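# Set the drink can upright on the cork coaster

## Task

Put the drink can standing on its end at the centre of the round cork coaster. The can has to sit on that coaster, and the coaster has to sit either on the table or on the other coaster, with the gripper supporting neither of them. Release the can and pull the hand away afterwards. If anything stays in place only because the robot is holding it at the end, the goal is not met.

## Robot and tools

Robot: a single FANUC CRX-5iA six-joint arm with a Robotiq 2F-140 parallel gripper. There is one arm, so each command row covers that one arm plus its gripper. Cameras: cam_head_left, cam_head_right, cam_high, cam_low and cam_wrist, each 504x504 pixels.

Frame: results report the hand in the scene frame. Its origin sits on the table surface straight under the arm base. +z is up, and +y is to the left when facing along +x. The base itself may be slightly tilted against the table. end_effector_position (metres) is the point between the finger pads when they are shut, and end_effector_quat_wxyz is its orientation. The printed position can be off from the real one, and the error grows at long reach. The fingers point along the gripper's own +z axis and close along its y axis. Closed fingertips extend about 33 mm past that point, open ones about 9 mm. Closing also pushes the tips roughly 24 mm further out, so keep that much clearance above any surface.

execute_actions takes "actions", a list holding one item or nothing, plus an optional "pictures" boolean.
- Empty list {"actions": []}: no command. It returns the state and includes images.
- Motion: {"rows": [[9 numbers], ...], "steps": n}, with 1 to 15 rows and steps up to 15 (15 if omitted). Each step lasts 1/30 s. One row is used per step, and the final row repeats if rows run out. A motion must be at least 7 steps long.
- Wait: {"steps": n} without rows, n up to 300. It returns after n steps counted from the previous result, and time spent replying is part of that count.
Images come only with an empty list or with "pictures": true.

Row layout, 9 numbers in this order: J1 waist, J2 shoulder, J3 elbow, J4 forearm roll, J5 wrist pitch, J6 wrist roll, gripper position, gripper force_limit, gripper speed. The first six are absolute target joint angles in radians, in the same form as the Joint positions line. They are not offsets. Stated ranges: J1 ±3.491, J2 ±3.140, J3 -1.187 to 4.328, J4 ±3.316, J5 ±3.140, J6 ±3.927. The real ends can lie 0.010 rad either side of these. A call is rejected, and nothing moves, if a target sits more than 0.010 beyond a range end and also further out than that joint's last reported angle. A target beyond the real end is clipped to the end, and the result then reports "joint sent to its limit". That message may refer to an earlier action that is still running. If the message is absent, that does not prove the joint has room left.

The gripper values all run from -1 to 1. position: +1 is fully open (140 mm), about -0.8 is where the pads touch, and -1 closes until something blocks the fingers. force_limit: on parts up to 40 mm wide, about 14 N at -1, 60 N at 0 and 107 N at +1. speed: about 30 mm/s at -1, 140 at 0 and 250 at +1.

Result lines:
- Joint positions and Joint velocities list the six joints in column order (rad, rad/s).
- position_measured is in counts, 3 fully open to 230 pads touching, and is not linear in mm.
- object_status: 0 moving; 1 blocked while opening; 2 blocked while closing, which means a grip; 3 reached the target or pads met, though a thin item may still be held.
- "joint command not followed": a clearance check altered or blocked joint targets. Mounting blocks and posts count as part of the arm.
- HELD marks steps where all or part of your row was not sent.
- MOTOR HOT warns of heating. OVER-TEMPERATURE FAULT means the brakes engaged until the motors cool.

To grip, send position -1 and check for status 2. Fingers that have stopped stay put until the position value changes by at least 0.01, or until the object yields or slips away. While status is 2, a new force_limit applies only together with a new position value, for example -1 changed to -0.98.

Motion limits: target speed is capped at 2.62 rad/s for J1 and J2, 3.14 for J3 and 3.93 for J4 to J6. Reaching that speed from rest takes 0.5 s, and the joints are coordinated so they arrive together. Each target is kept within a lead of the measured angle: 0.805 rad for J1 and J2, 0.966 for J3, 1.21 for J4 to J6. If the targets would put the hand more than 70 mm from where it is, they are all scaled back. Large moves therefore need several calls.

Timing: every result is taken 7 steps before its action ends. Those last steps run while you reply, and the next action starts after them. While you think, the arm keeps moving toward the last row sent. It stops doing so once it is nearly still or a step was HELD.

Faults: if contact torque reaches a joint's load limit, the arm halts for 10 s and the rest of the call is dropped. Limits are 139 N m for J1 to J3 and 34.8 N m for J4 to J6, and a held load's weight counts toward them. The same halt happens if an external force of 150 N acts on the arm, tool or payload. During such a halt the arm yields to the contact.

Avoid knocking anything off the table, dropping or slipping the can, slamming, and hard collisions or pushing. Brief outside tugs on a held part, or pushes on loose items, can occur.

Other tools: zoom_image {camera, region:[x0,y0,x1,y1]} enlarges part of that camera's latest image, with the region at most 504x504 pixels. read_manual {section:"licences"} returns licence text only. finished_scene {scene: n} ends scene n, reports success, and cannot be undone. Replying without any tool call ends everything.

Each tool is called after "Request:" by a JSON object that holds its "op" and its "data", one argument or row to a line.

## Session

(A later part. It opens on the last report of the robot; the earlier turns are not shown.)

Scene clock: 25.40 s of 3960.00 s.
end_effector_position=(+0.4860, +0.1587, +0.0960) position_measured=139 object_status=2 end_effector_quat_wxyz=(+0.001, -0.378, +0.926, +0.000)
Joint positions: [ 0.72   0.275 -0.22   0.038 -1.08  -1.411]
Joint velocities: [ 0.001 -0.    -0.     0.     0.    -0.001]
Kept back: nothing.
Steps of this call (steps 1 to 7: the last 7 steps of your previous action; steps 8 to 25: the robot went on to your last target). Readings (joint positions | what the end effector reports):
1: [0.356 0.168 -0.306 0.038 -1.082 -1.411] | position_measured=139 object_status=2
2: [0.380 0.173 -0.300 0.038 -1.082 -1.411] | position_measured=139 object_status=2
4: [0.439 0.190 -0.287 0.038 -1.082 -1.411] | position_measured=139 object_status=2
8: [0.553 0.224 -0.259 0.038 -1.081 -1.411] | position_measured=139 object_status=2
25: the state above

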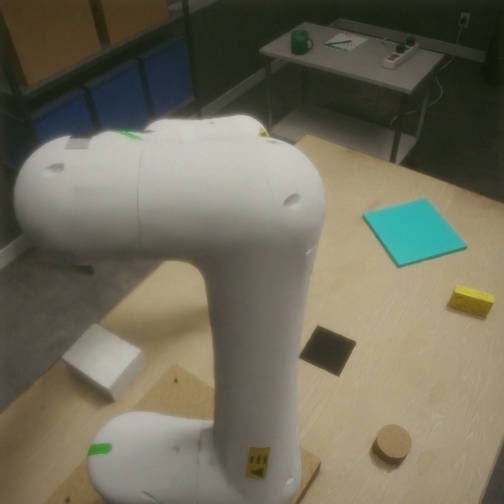

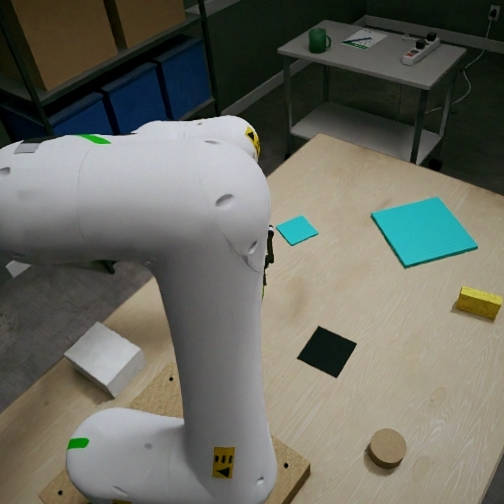

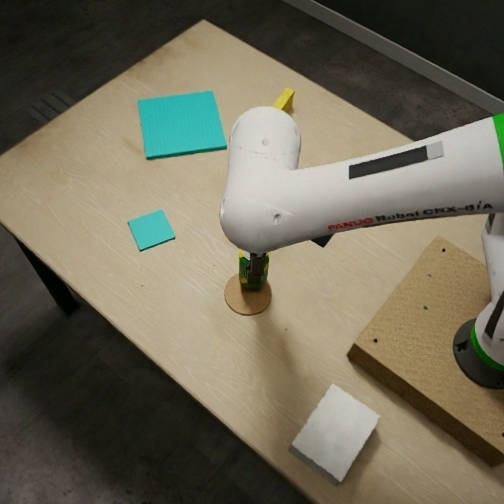

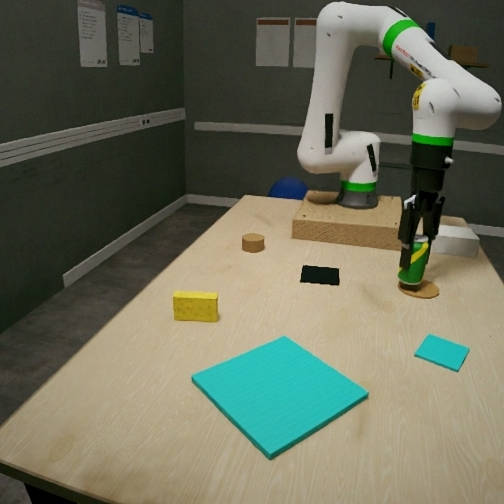

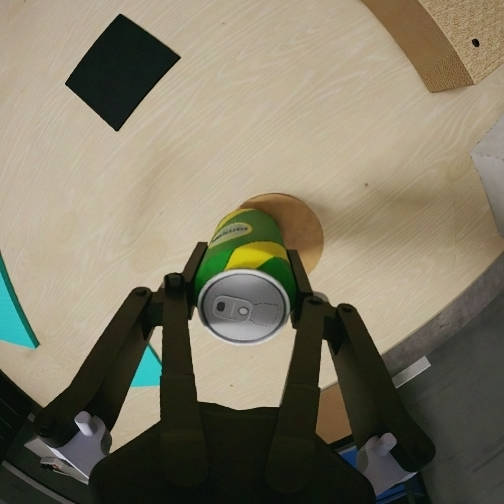

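Request:
{"op": "execute_actions", "data": {
  "actions": [
    {"rows": [[0.7714, 0.2889, -0.2334, 0.0386, -1.0539, -1.411, -1, 0.2, -0.2]], "steps": 15}
  ]
}}

Request:
{"op": "execute_actions", "data": {
  "actions": [
    {"steps": 7}
  ],
  "pictures": true
}}

Scene clock: 28.20 s of 3960.00 s.
end_effector_position=(+0.4762, +0.1832, +0.0849) position_measured=139 object_status=2 end_effector_quat_wxyz=(+0.000, -0.402, +0.915, +0.000)
Joint positions: [ 0.771  0.289 -0.233  0.038 -1.054 -1.411]
Joint velocities: [-0.    -0.    -0.     0.     0.003 -0.   ]
Steps of this call (steps 1 to 15: the robot went on to your last target; steps 16 to 76: nothing new was sent; steps 77 to 84: the first 8 steps of this action). Readings (joint positions | what the end effector reports):
77: [0.721 0.275 -0.220 0.038 -1.080 -1.411] | position_measured=139 object_status=2
78: [0.724 0.276 -0.220 0.038 -1.078 -1.411] | position_measured=139 object_status=2
80: [0.747 0.282 -0.226 0.038 -1.066 -1.411] | position_measured=139 object_status=2
84: the state above

Scene clock: 28.43 s of 3960.00 s.
end_effector_position=(+0.4763, +0.1832, +0.0849) position_measured=139 object_status=2 end_effector_quat_wxyz=(+0.000, -0.402, +0.915, -0.000)
Joint positions: [ 0.771  0.289 -0.233  0.039 -1.054 -1.411]
Joint velocities: [ 0.002  0.    -0.     0.     0.    -0.   ]
Kept back: nothing.
Steps of this call (steps 1 to 7: the last 7 steps of your previous action). Readings (joint positions | what the end effector reports):
1: [0.771 0.289 -0.233 0.038 -1.054 -1.411] | position_measured=139 object_status=2
2: [0.771 0.289 -0.233 0.038 -1.054 -1.411] | position_measured=139 object_status=2
4: [0.771 0.289 -0.233 0.038 -1.054 -1.411] | position_measured=139 object_status=2
7: the state above

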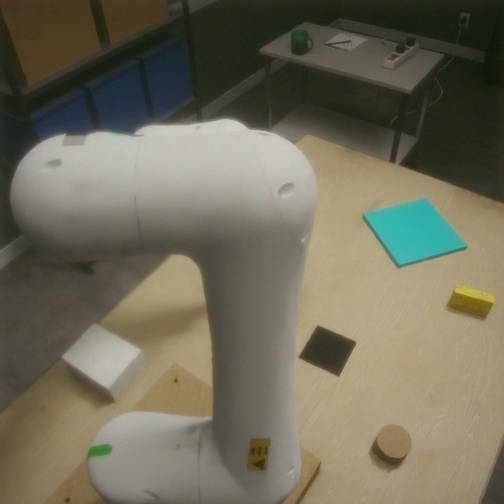

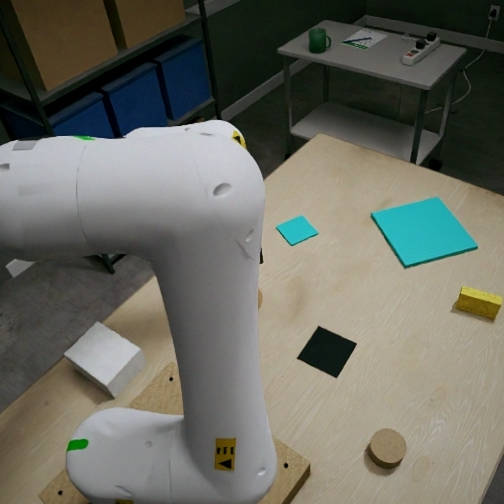

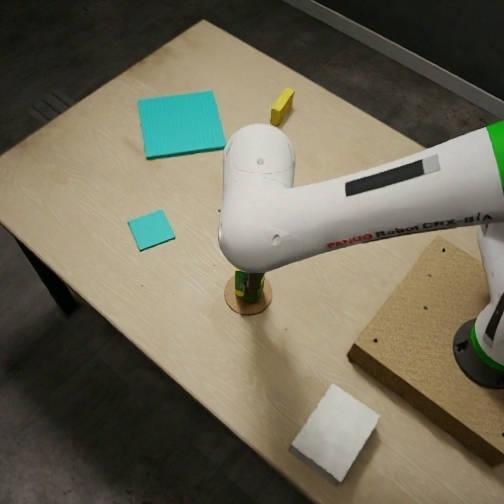

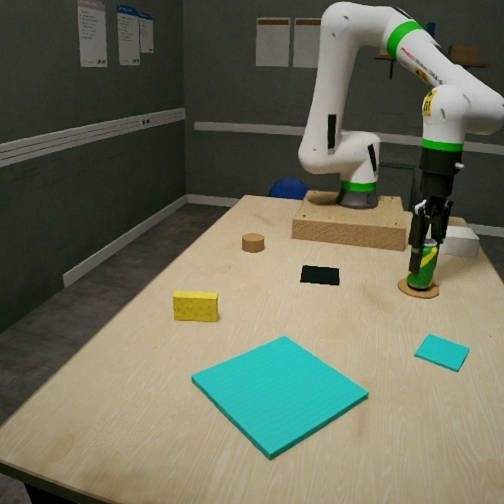

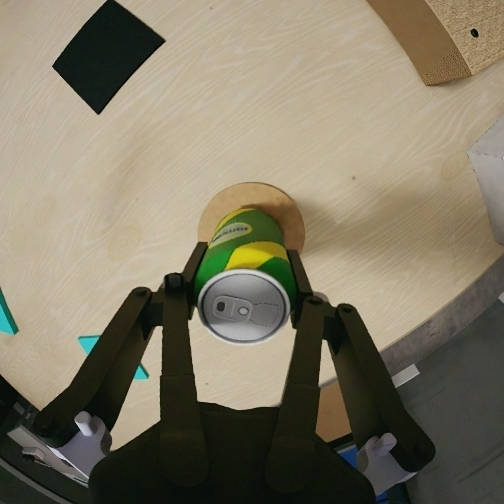

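Request:
{"op": "zoom_image", "data": {
  "camera": "cam_wrist",
  "region": [170, 160, 350, 340]
}}

Request:
{"op": "zoom_image", "data": {
  "camera": "cam_high",
  "region": [213, 255, 283, 325]
}}

Request:
{"op": "zoom_image", "data": {
  "camera": "cam_low",
  "region": [385, 240, 455, 310]
}}

Region (170, 160, 350, 340) of cam_wrist's 504x504 image, scaled by 2.800, with more detail than that image has.

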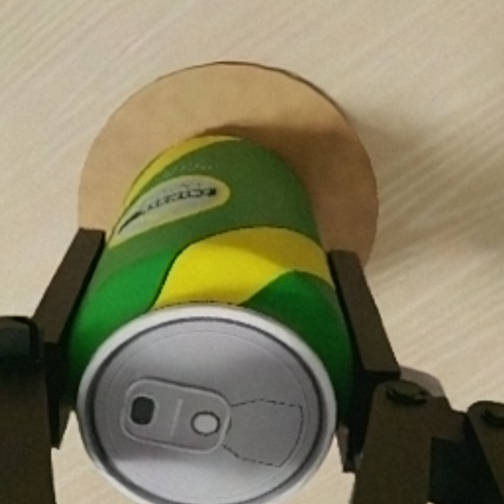

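Region (213, 255, 283, 325) of cam_high's 504x504 image, scaled by 7.200, with more detail than that image has.

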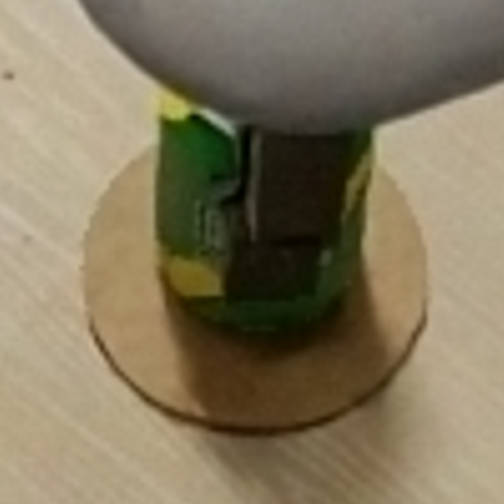

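Region (385, 240, 455, 310) of cam_low's 504x504 image, scaled by 7.200, with more detail than that image has.

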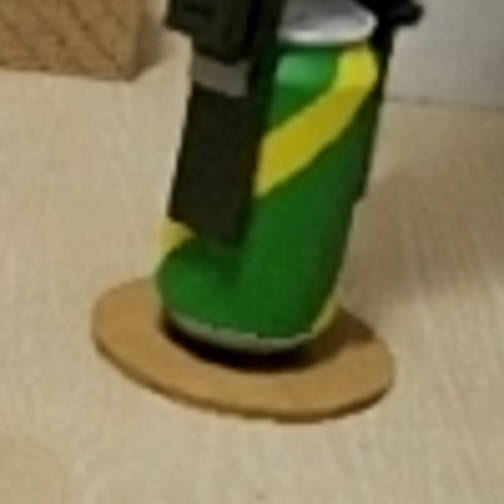

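Request:
{"op": "execute_actions", "data": {
  "actions": [
    {"rows": [[0.773, 0.2902, -0.2346, 0.0386, -1.0514, -1.411, -1, 0.2, -0.2],[0.7745, 0.2915, -0.2358, 0.0386, -1.0489, -1.411, -1, 0.2, -0.2],[0.7759, 0.2928, -0.237, 0.0386, -1.0464, -1.411, -1, 0.2, -0.2],[0.7759, 0.2941, -0.2382, 0.0386, -1.0439, -1.411, -1, 0.2, -0.2],[0.7759, 0.2954, -0.2394, 0.0386, -1.0414, -1.411, -1, 0.2, -0.2],[0.7759, 0.2967, -0.2406, 0.0386, -1.039, -1.411, -1, 0.2, -0.2],[0.7759, 0.2979, -0.2418, 0.0386, -1.0366, -1.411, -1, 0.2, -0.2]], "steps": 12}
  ]
}}

Request:
{"op": "execute_actions", "data": {
  "actions": [
    {"steps": 8}
  ],
  "pictures": true
}}

Scene clock: 30.53 s of 3960.00 s.
end_effector_position=(+0.4755, +0.1852, +0.0812) position_measured=139 object_status=2 end_effector_quat_wxyz=(+0.001, -0.404, +0.915, +0.000)
Joint positions: [ 0.775  0.293 -0.238  0.039 -1.045 -1.411]
Joint velocities: [ 0.007  0.041 -0.036 -0.     0.072 -0.001]
Steps of this call (steps 1 to 15: the robot went on to your last target; steps 16 to 58: nothing new was sent; steps 59 to 63: the first 5 steps of this action). Readings (joint positions | what the end effector reports):
59: [0.771 0.289 -0.233 0.039 -1.054 -1.411] | position_measured=139 object_status=2
60: [0.772 0.289 -0.234 0.039 -1.052 -1.411] | position_measured=139 object_status=2
62: [0.775 0.292 -0.237 0.039 -1.047 -1.411] | position_measured=139 object_status=2
63: the state above

Scene clock: 30.80 s of 3960.00 s.
end_effector_position=(+0.4752, +0.1854, +0.0775) position_measured=139 object_status=2 end_effector_quat_wxyz=(+0.001, -0.405, +0.914, +0.000)
Joint positions: [ 0.776  0.298 -0.242  0.039 -1.037 -1.411]
Joint velocities: [-0.    -0.    -0.     0.     0.     0.001]
Kept back: nothing.
Steps of this call (steps 1 to 7: the last 7 steps of your previous action; step 8: the robot went on to your last target). Readings (joint positions | what the end effector reports):
1: [0.776 0.295 -0.239 0.039 -1.042 -1.411] | position_measured=139 object_status=2
2: [0.776 0.296 -0.240 0.039 -1.040 -1.411] | position_measured=139 object_status=2
4: [0.776 0.298 -0.242 0.039 -1.037 -1.411] | position_measured=139 object_status=2
8: the state above

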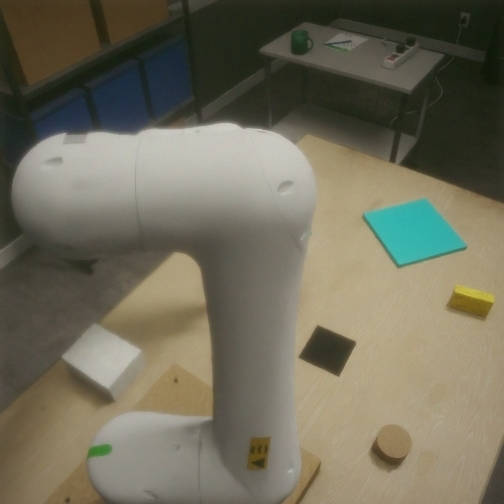

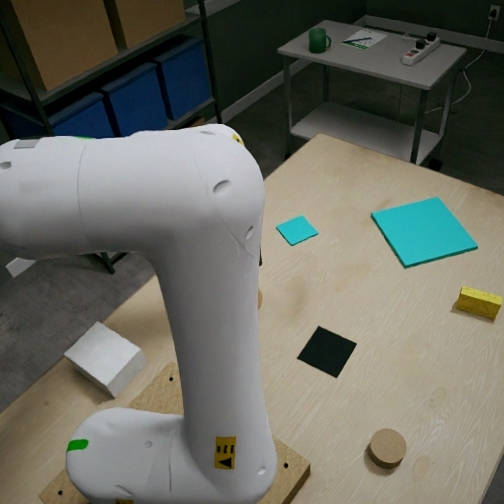

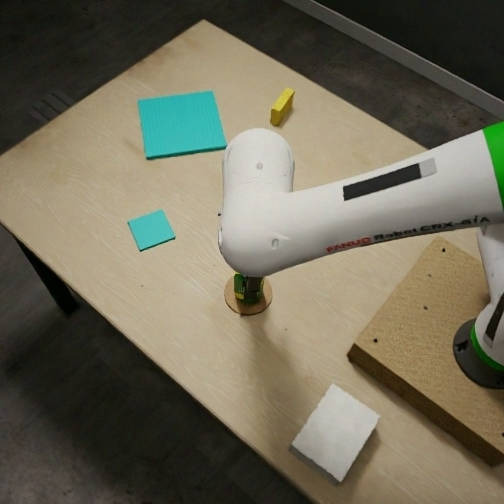

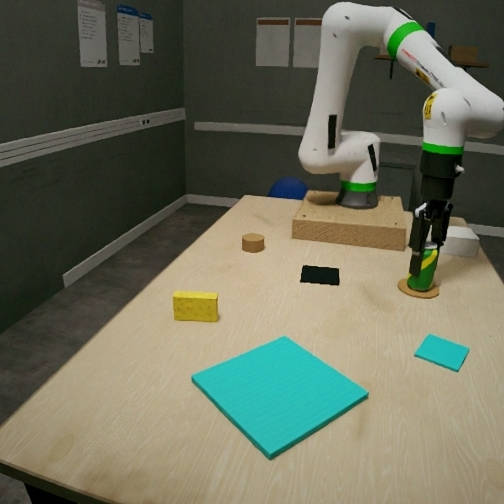

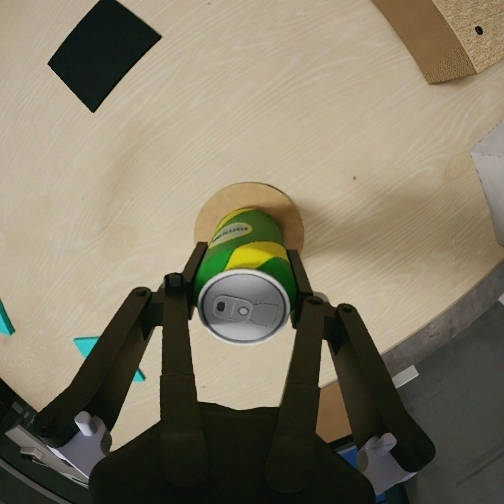

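Request:
{"op": "zoom_image", "data": {
  "camera": "cam_low",
  "region": [385, 240, 455, 310]
}}

Request:
{"op": "zoom_image", "data": {
  "camera": "cam_high",
  "region": [213, 255, 283, 325]
}}

Request:
{"op": "zoom_image", "data": {
  "camera": "cam_wrist",
  "region": [170, 160, 350, 340]
}}

Region (385, 240, 455, 310) of cam_low's 504x504 image, scaled by 7.200, with more detail than that image has.

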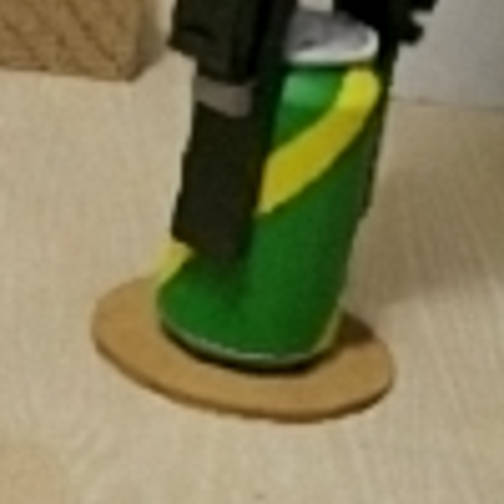

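Region (213, 255, 283, 325) of cam_high's 504x504 image, scaled by 7.200, with more detail than that image has.

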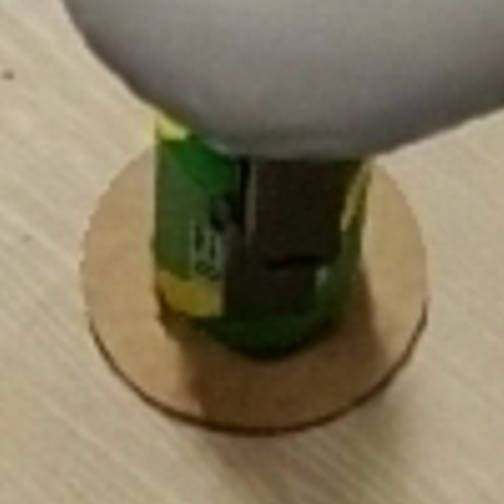

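Region (170, 160, 350, 340) of cam_wrist's 504x504 image, scaled by 2.800, with more detail than that image has.

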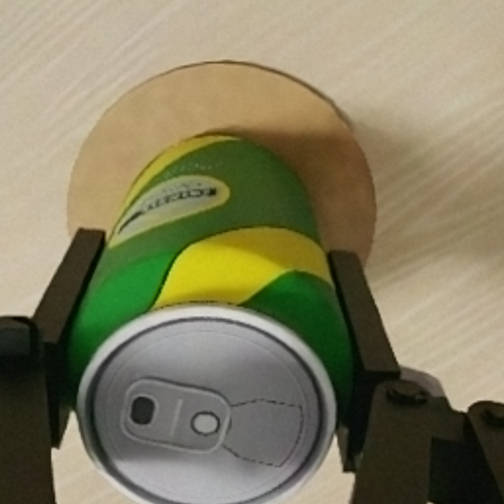

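Request:
{"op": "execute_actions", "data": {
  "actions": [
    {"rows": [[0.7759, 0.2991, -0.2429, 0.0386, -1.0343, -1.411, -1, 0.2, -0.2],[0.7759, 0.2991, -0.2429, 0.0386, -1.0343, -1.411, -1, 0.2, -0.2],[0.7759, 0.2991, -0.2429, 0.0386, -1.0343, -1.411, 1, 0.2, 0.2],[0.7759, 0.2991, -0.2429, 0.0386, -1.0343, -1.411, 1, 0.2, 0.2],[0.7759, 0.2991, -0.2429, 0.0386, -1.0343, -1.411, 1, 0.2, 0.2],[0.7759, 0.2991, -0.2429, 0.0386, -1.0343, -1.411, 1, 0.2, 0.2],[0.7759, 0.2991, -0.2429, 0.0386, -1.0343, -1.411, 1, 0.2, 0.2],[0.7759, 0.2991, -0.2429, 0.0386, -1.0343, -1.411, 1, 0.2, 0.2],[0.7759, 0.2991, -0.2429, 0.0386, -1.0343, -1.411, 1, 0.2, 0.2],[0.7759, 0.05, -0.05, 0.0386, -1.475, -1.411, 1, 0.2, 0.2]], "steps": 15}
  ]
}}

Request:
{"op": "execute_actions", "data": {
  "actions": [
    {"steps": 28}
  ],
  "pictures": true
}}

Scene clock: 39.70 s of 3960.00 s.
end_effector_position=(+0.4749, +0.1855, +0.0762) position_measured=99 object_status=0 end_effector_quat_wxyz=(+0.000, -0.405, +0.914, +0.000)
Joint positions: [ 0.776  0.299 -0.243  0.038 -1.034 -1.411]
Joint velocities: [ 0. -0. -0.  0.  0. -0.]
Steps of this call (steps 1 to 15: the robot went on to your last target; steps 16 to 90: nothing new was sent; then 5.63 s passed at rest; steps 91 to 98: the first 8 steps of this action). Readings (joint positions | what the end effector reports):
91: [0.776 0.298 -0.242 0.039 -1.036 -1.411] | position_measured=139 object_status=2
92: [0.776 0.298 -0.242 0.039 -1.035 -1.411] | position_measured=139 object_status=2
94: [0.776 0.299 -0.243 0.039 -1.034 -1.411] | position_measured=139 object_status=0
98: the state above

Scene clock: 40.63 s of 3960.00 s.
end_effector_position=(+0.4455, +0.1522, +0.2734) position_measured=3 object_status=3 end_effector_quat_wxyz=(+0.002, -0.397, +0.918, -0.002)
Joint positions: [ 0.776  0.05  -0.05   0.039 -1.475 -1.411]
Joint velocities: [ 0.    -0.     0.001  0.    -0.    -0.   ]
Kept back: nothing.
Steps of this call (steps 1 to 7: the last 7 steps of your previous action; steps 8 to 28: the robot went on to your last target). Readings (joint positions | what the end effector reports):
1: [0.776 0.299 -0.243 0.038 -1.034 -1.411] | position_measured=90 object_status=0
2: [0.776 0.299 -0.243 0.038 -1.034 -1.411] | position_measured=81 object_status=0
4: [0.776 0.289 -0.235 0.038 -1.053 -1.411] | position_measured=64 object_status=0
8: [0.776 0.217 -0.179 0.038 -1.180 -1.411] | position_measured=29 object_status=0
28: the state above

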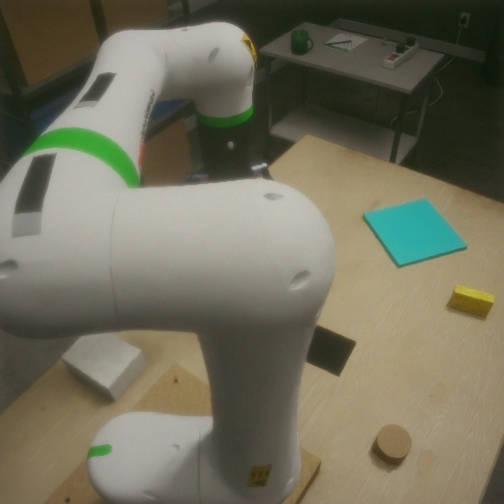

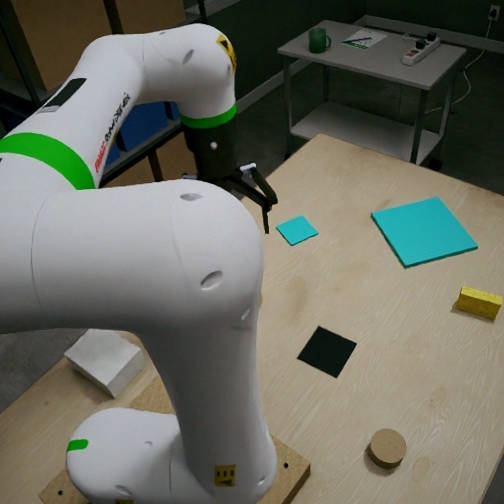

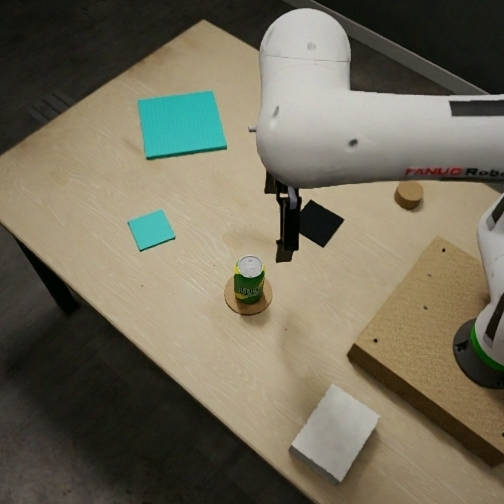

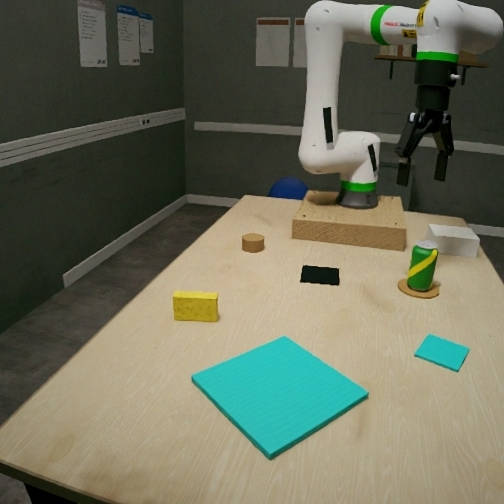

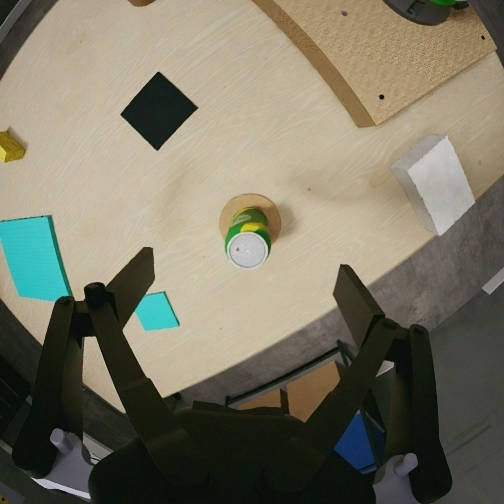

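Request:
{"op": "zoom_image", "data": {
  "camera": "cam_high",
  "region": [208, 245, 288, 325]
}}

Request:
{"op": "zoom_image", "data": {
  "camera": "cam_low",
  "region": [385, 235, 455, 305]
}}

Region (208, 245, 288, 325) of cam_high's 504x504 image, scaled by 6.300, with more detail than that image has.

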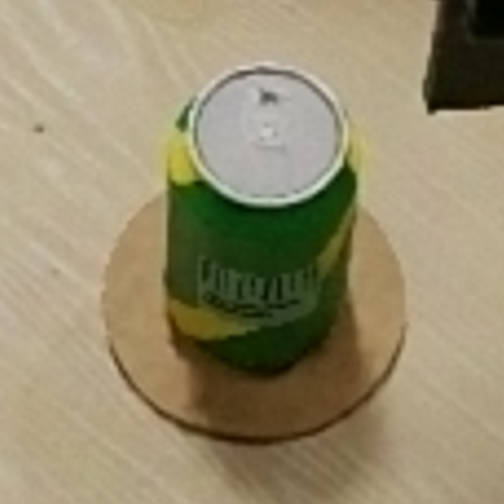

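Region (385, 235, 455, 305) of cam_low's 504x504 image, scaled by 7.200, with more detail than that image has.

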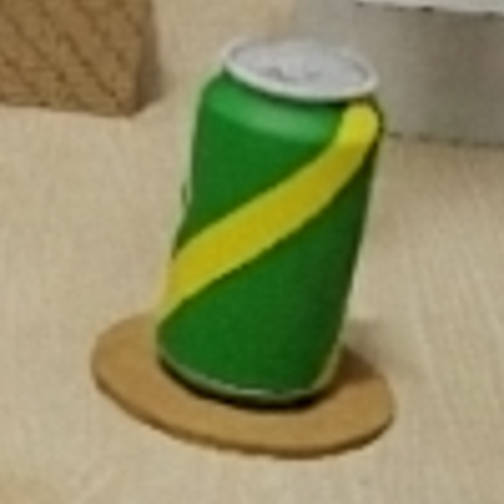

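Request:
{"op": "finished_scene", "data": {
  "scene": 1
}}

The scene is finished: the task was done.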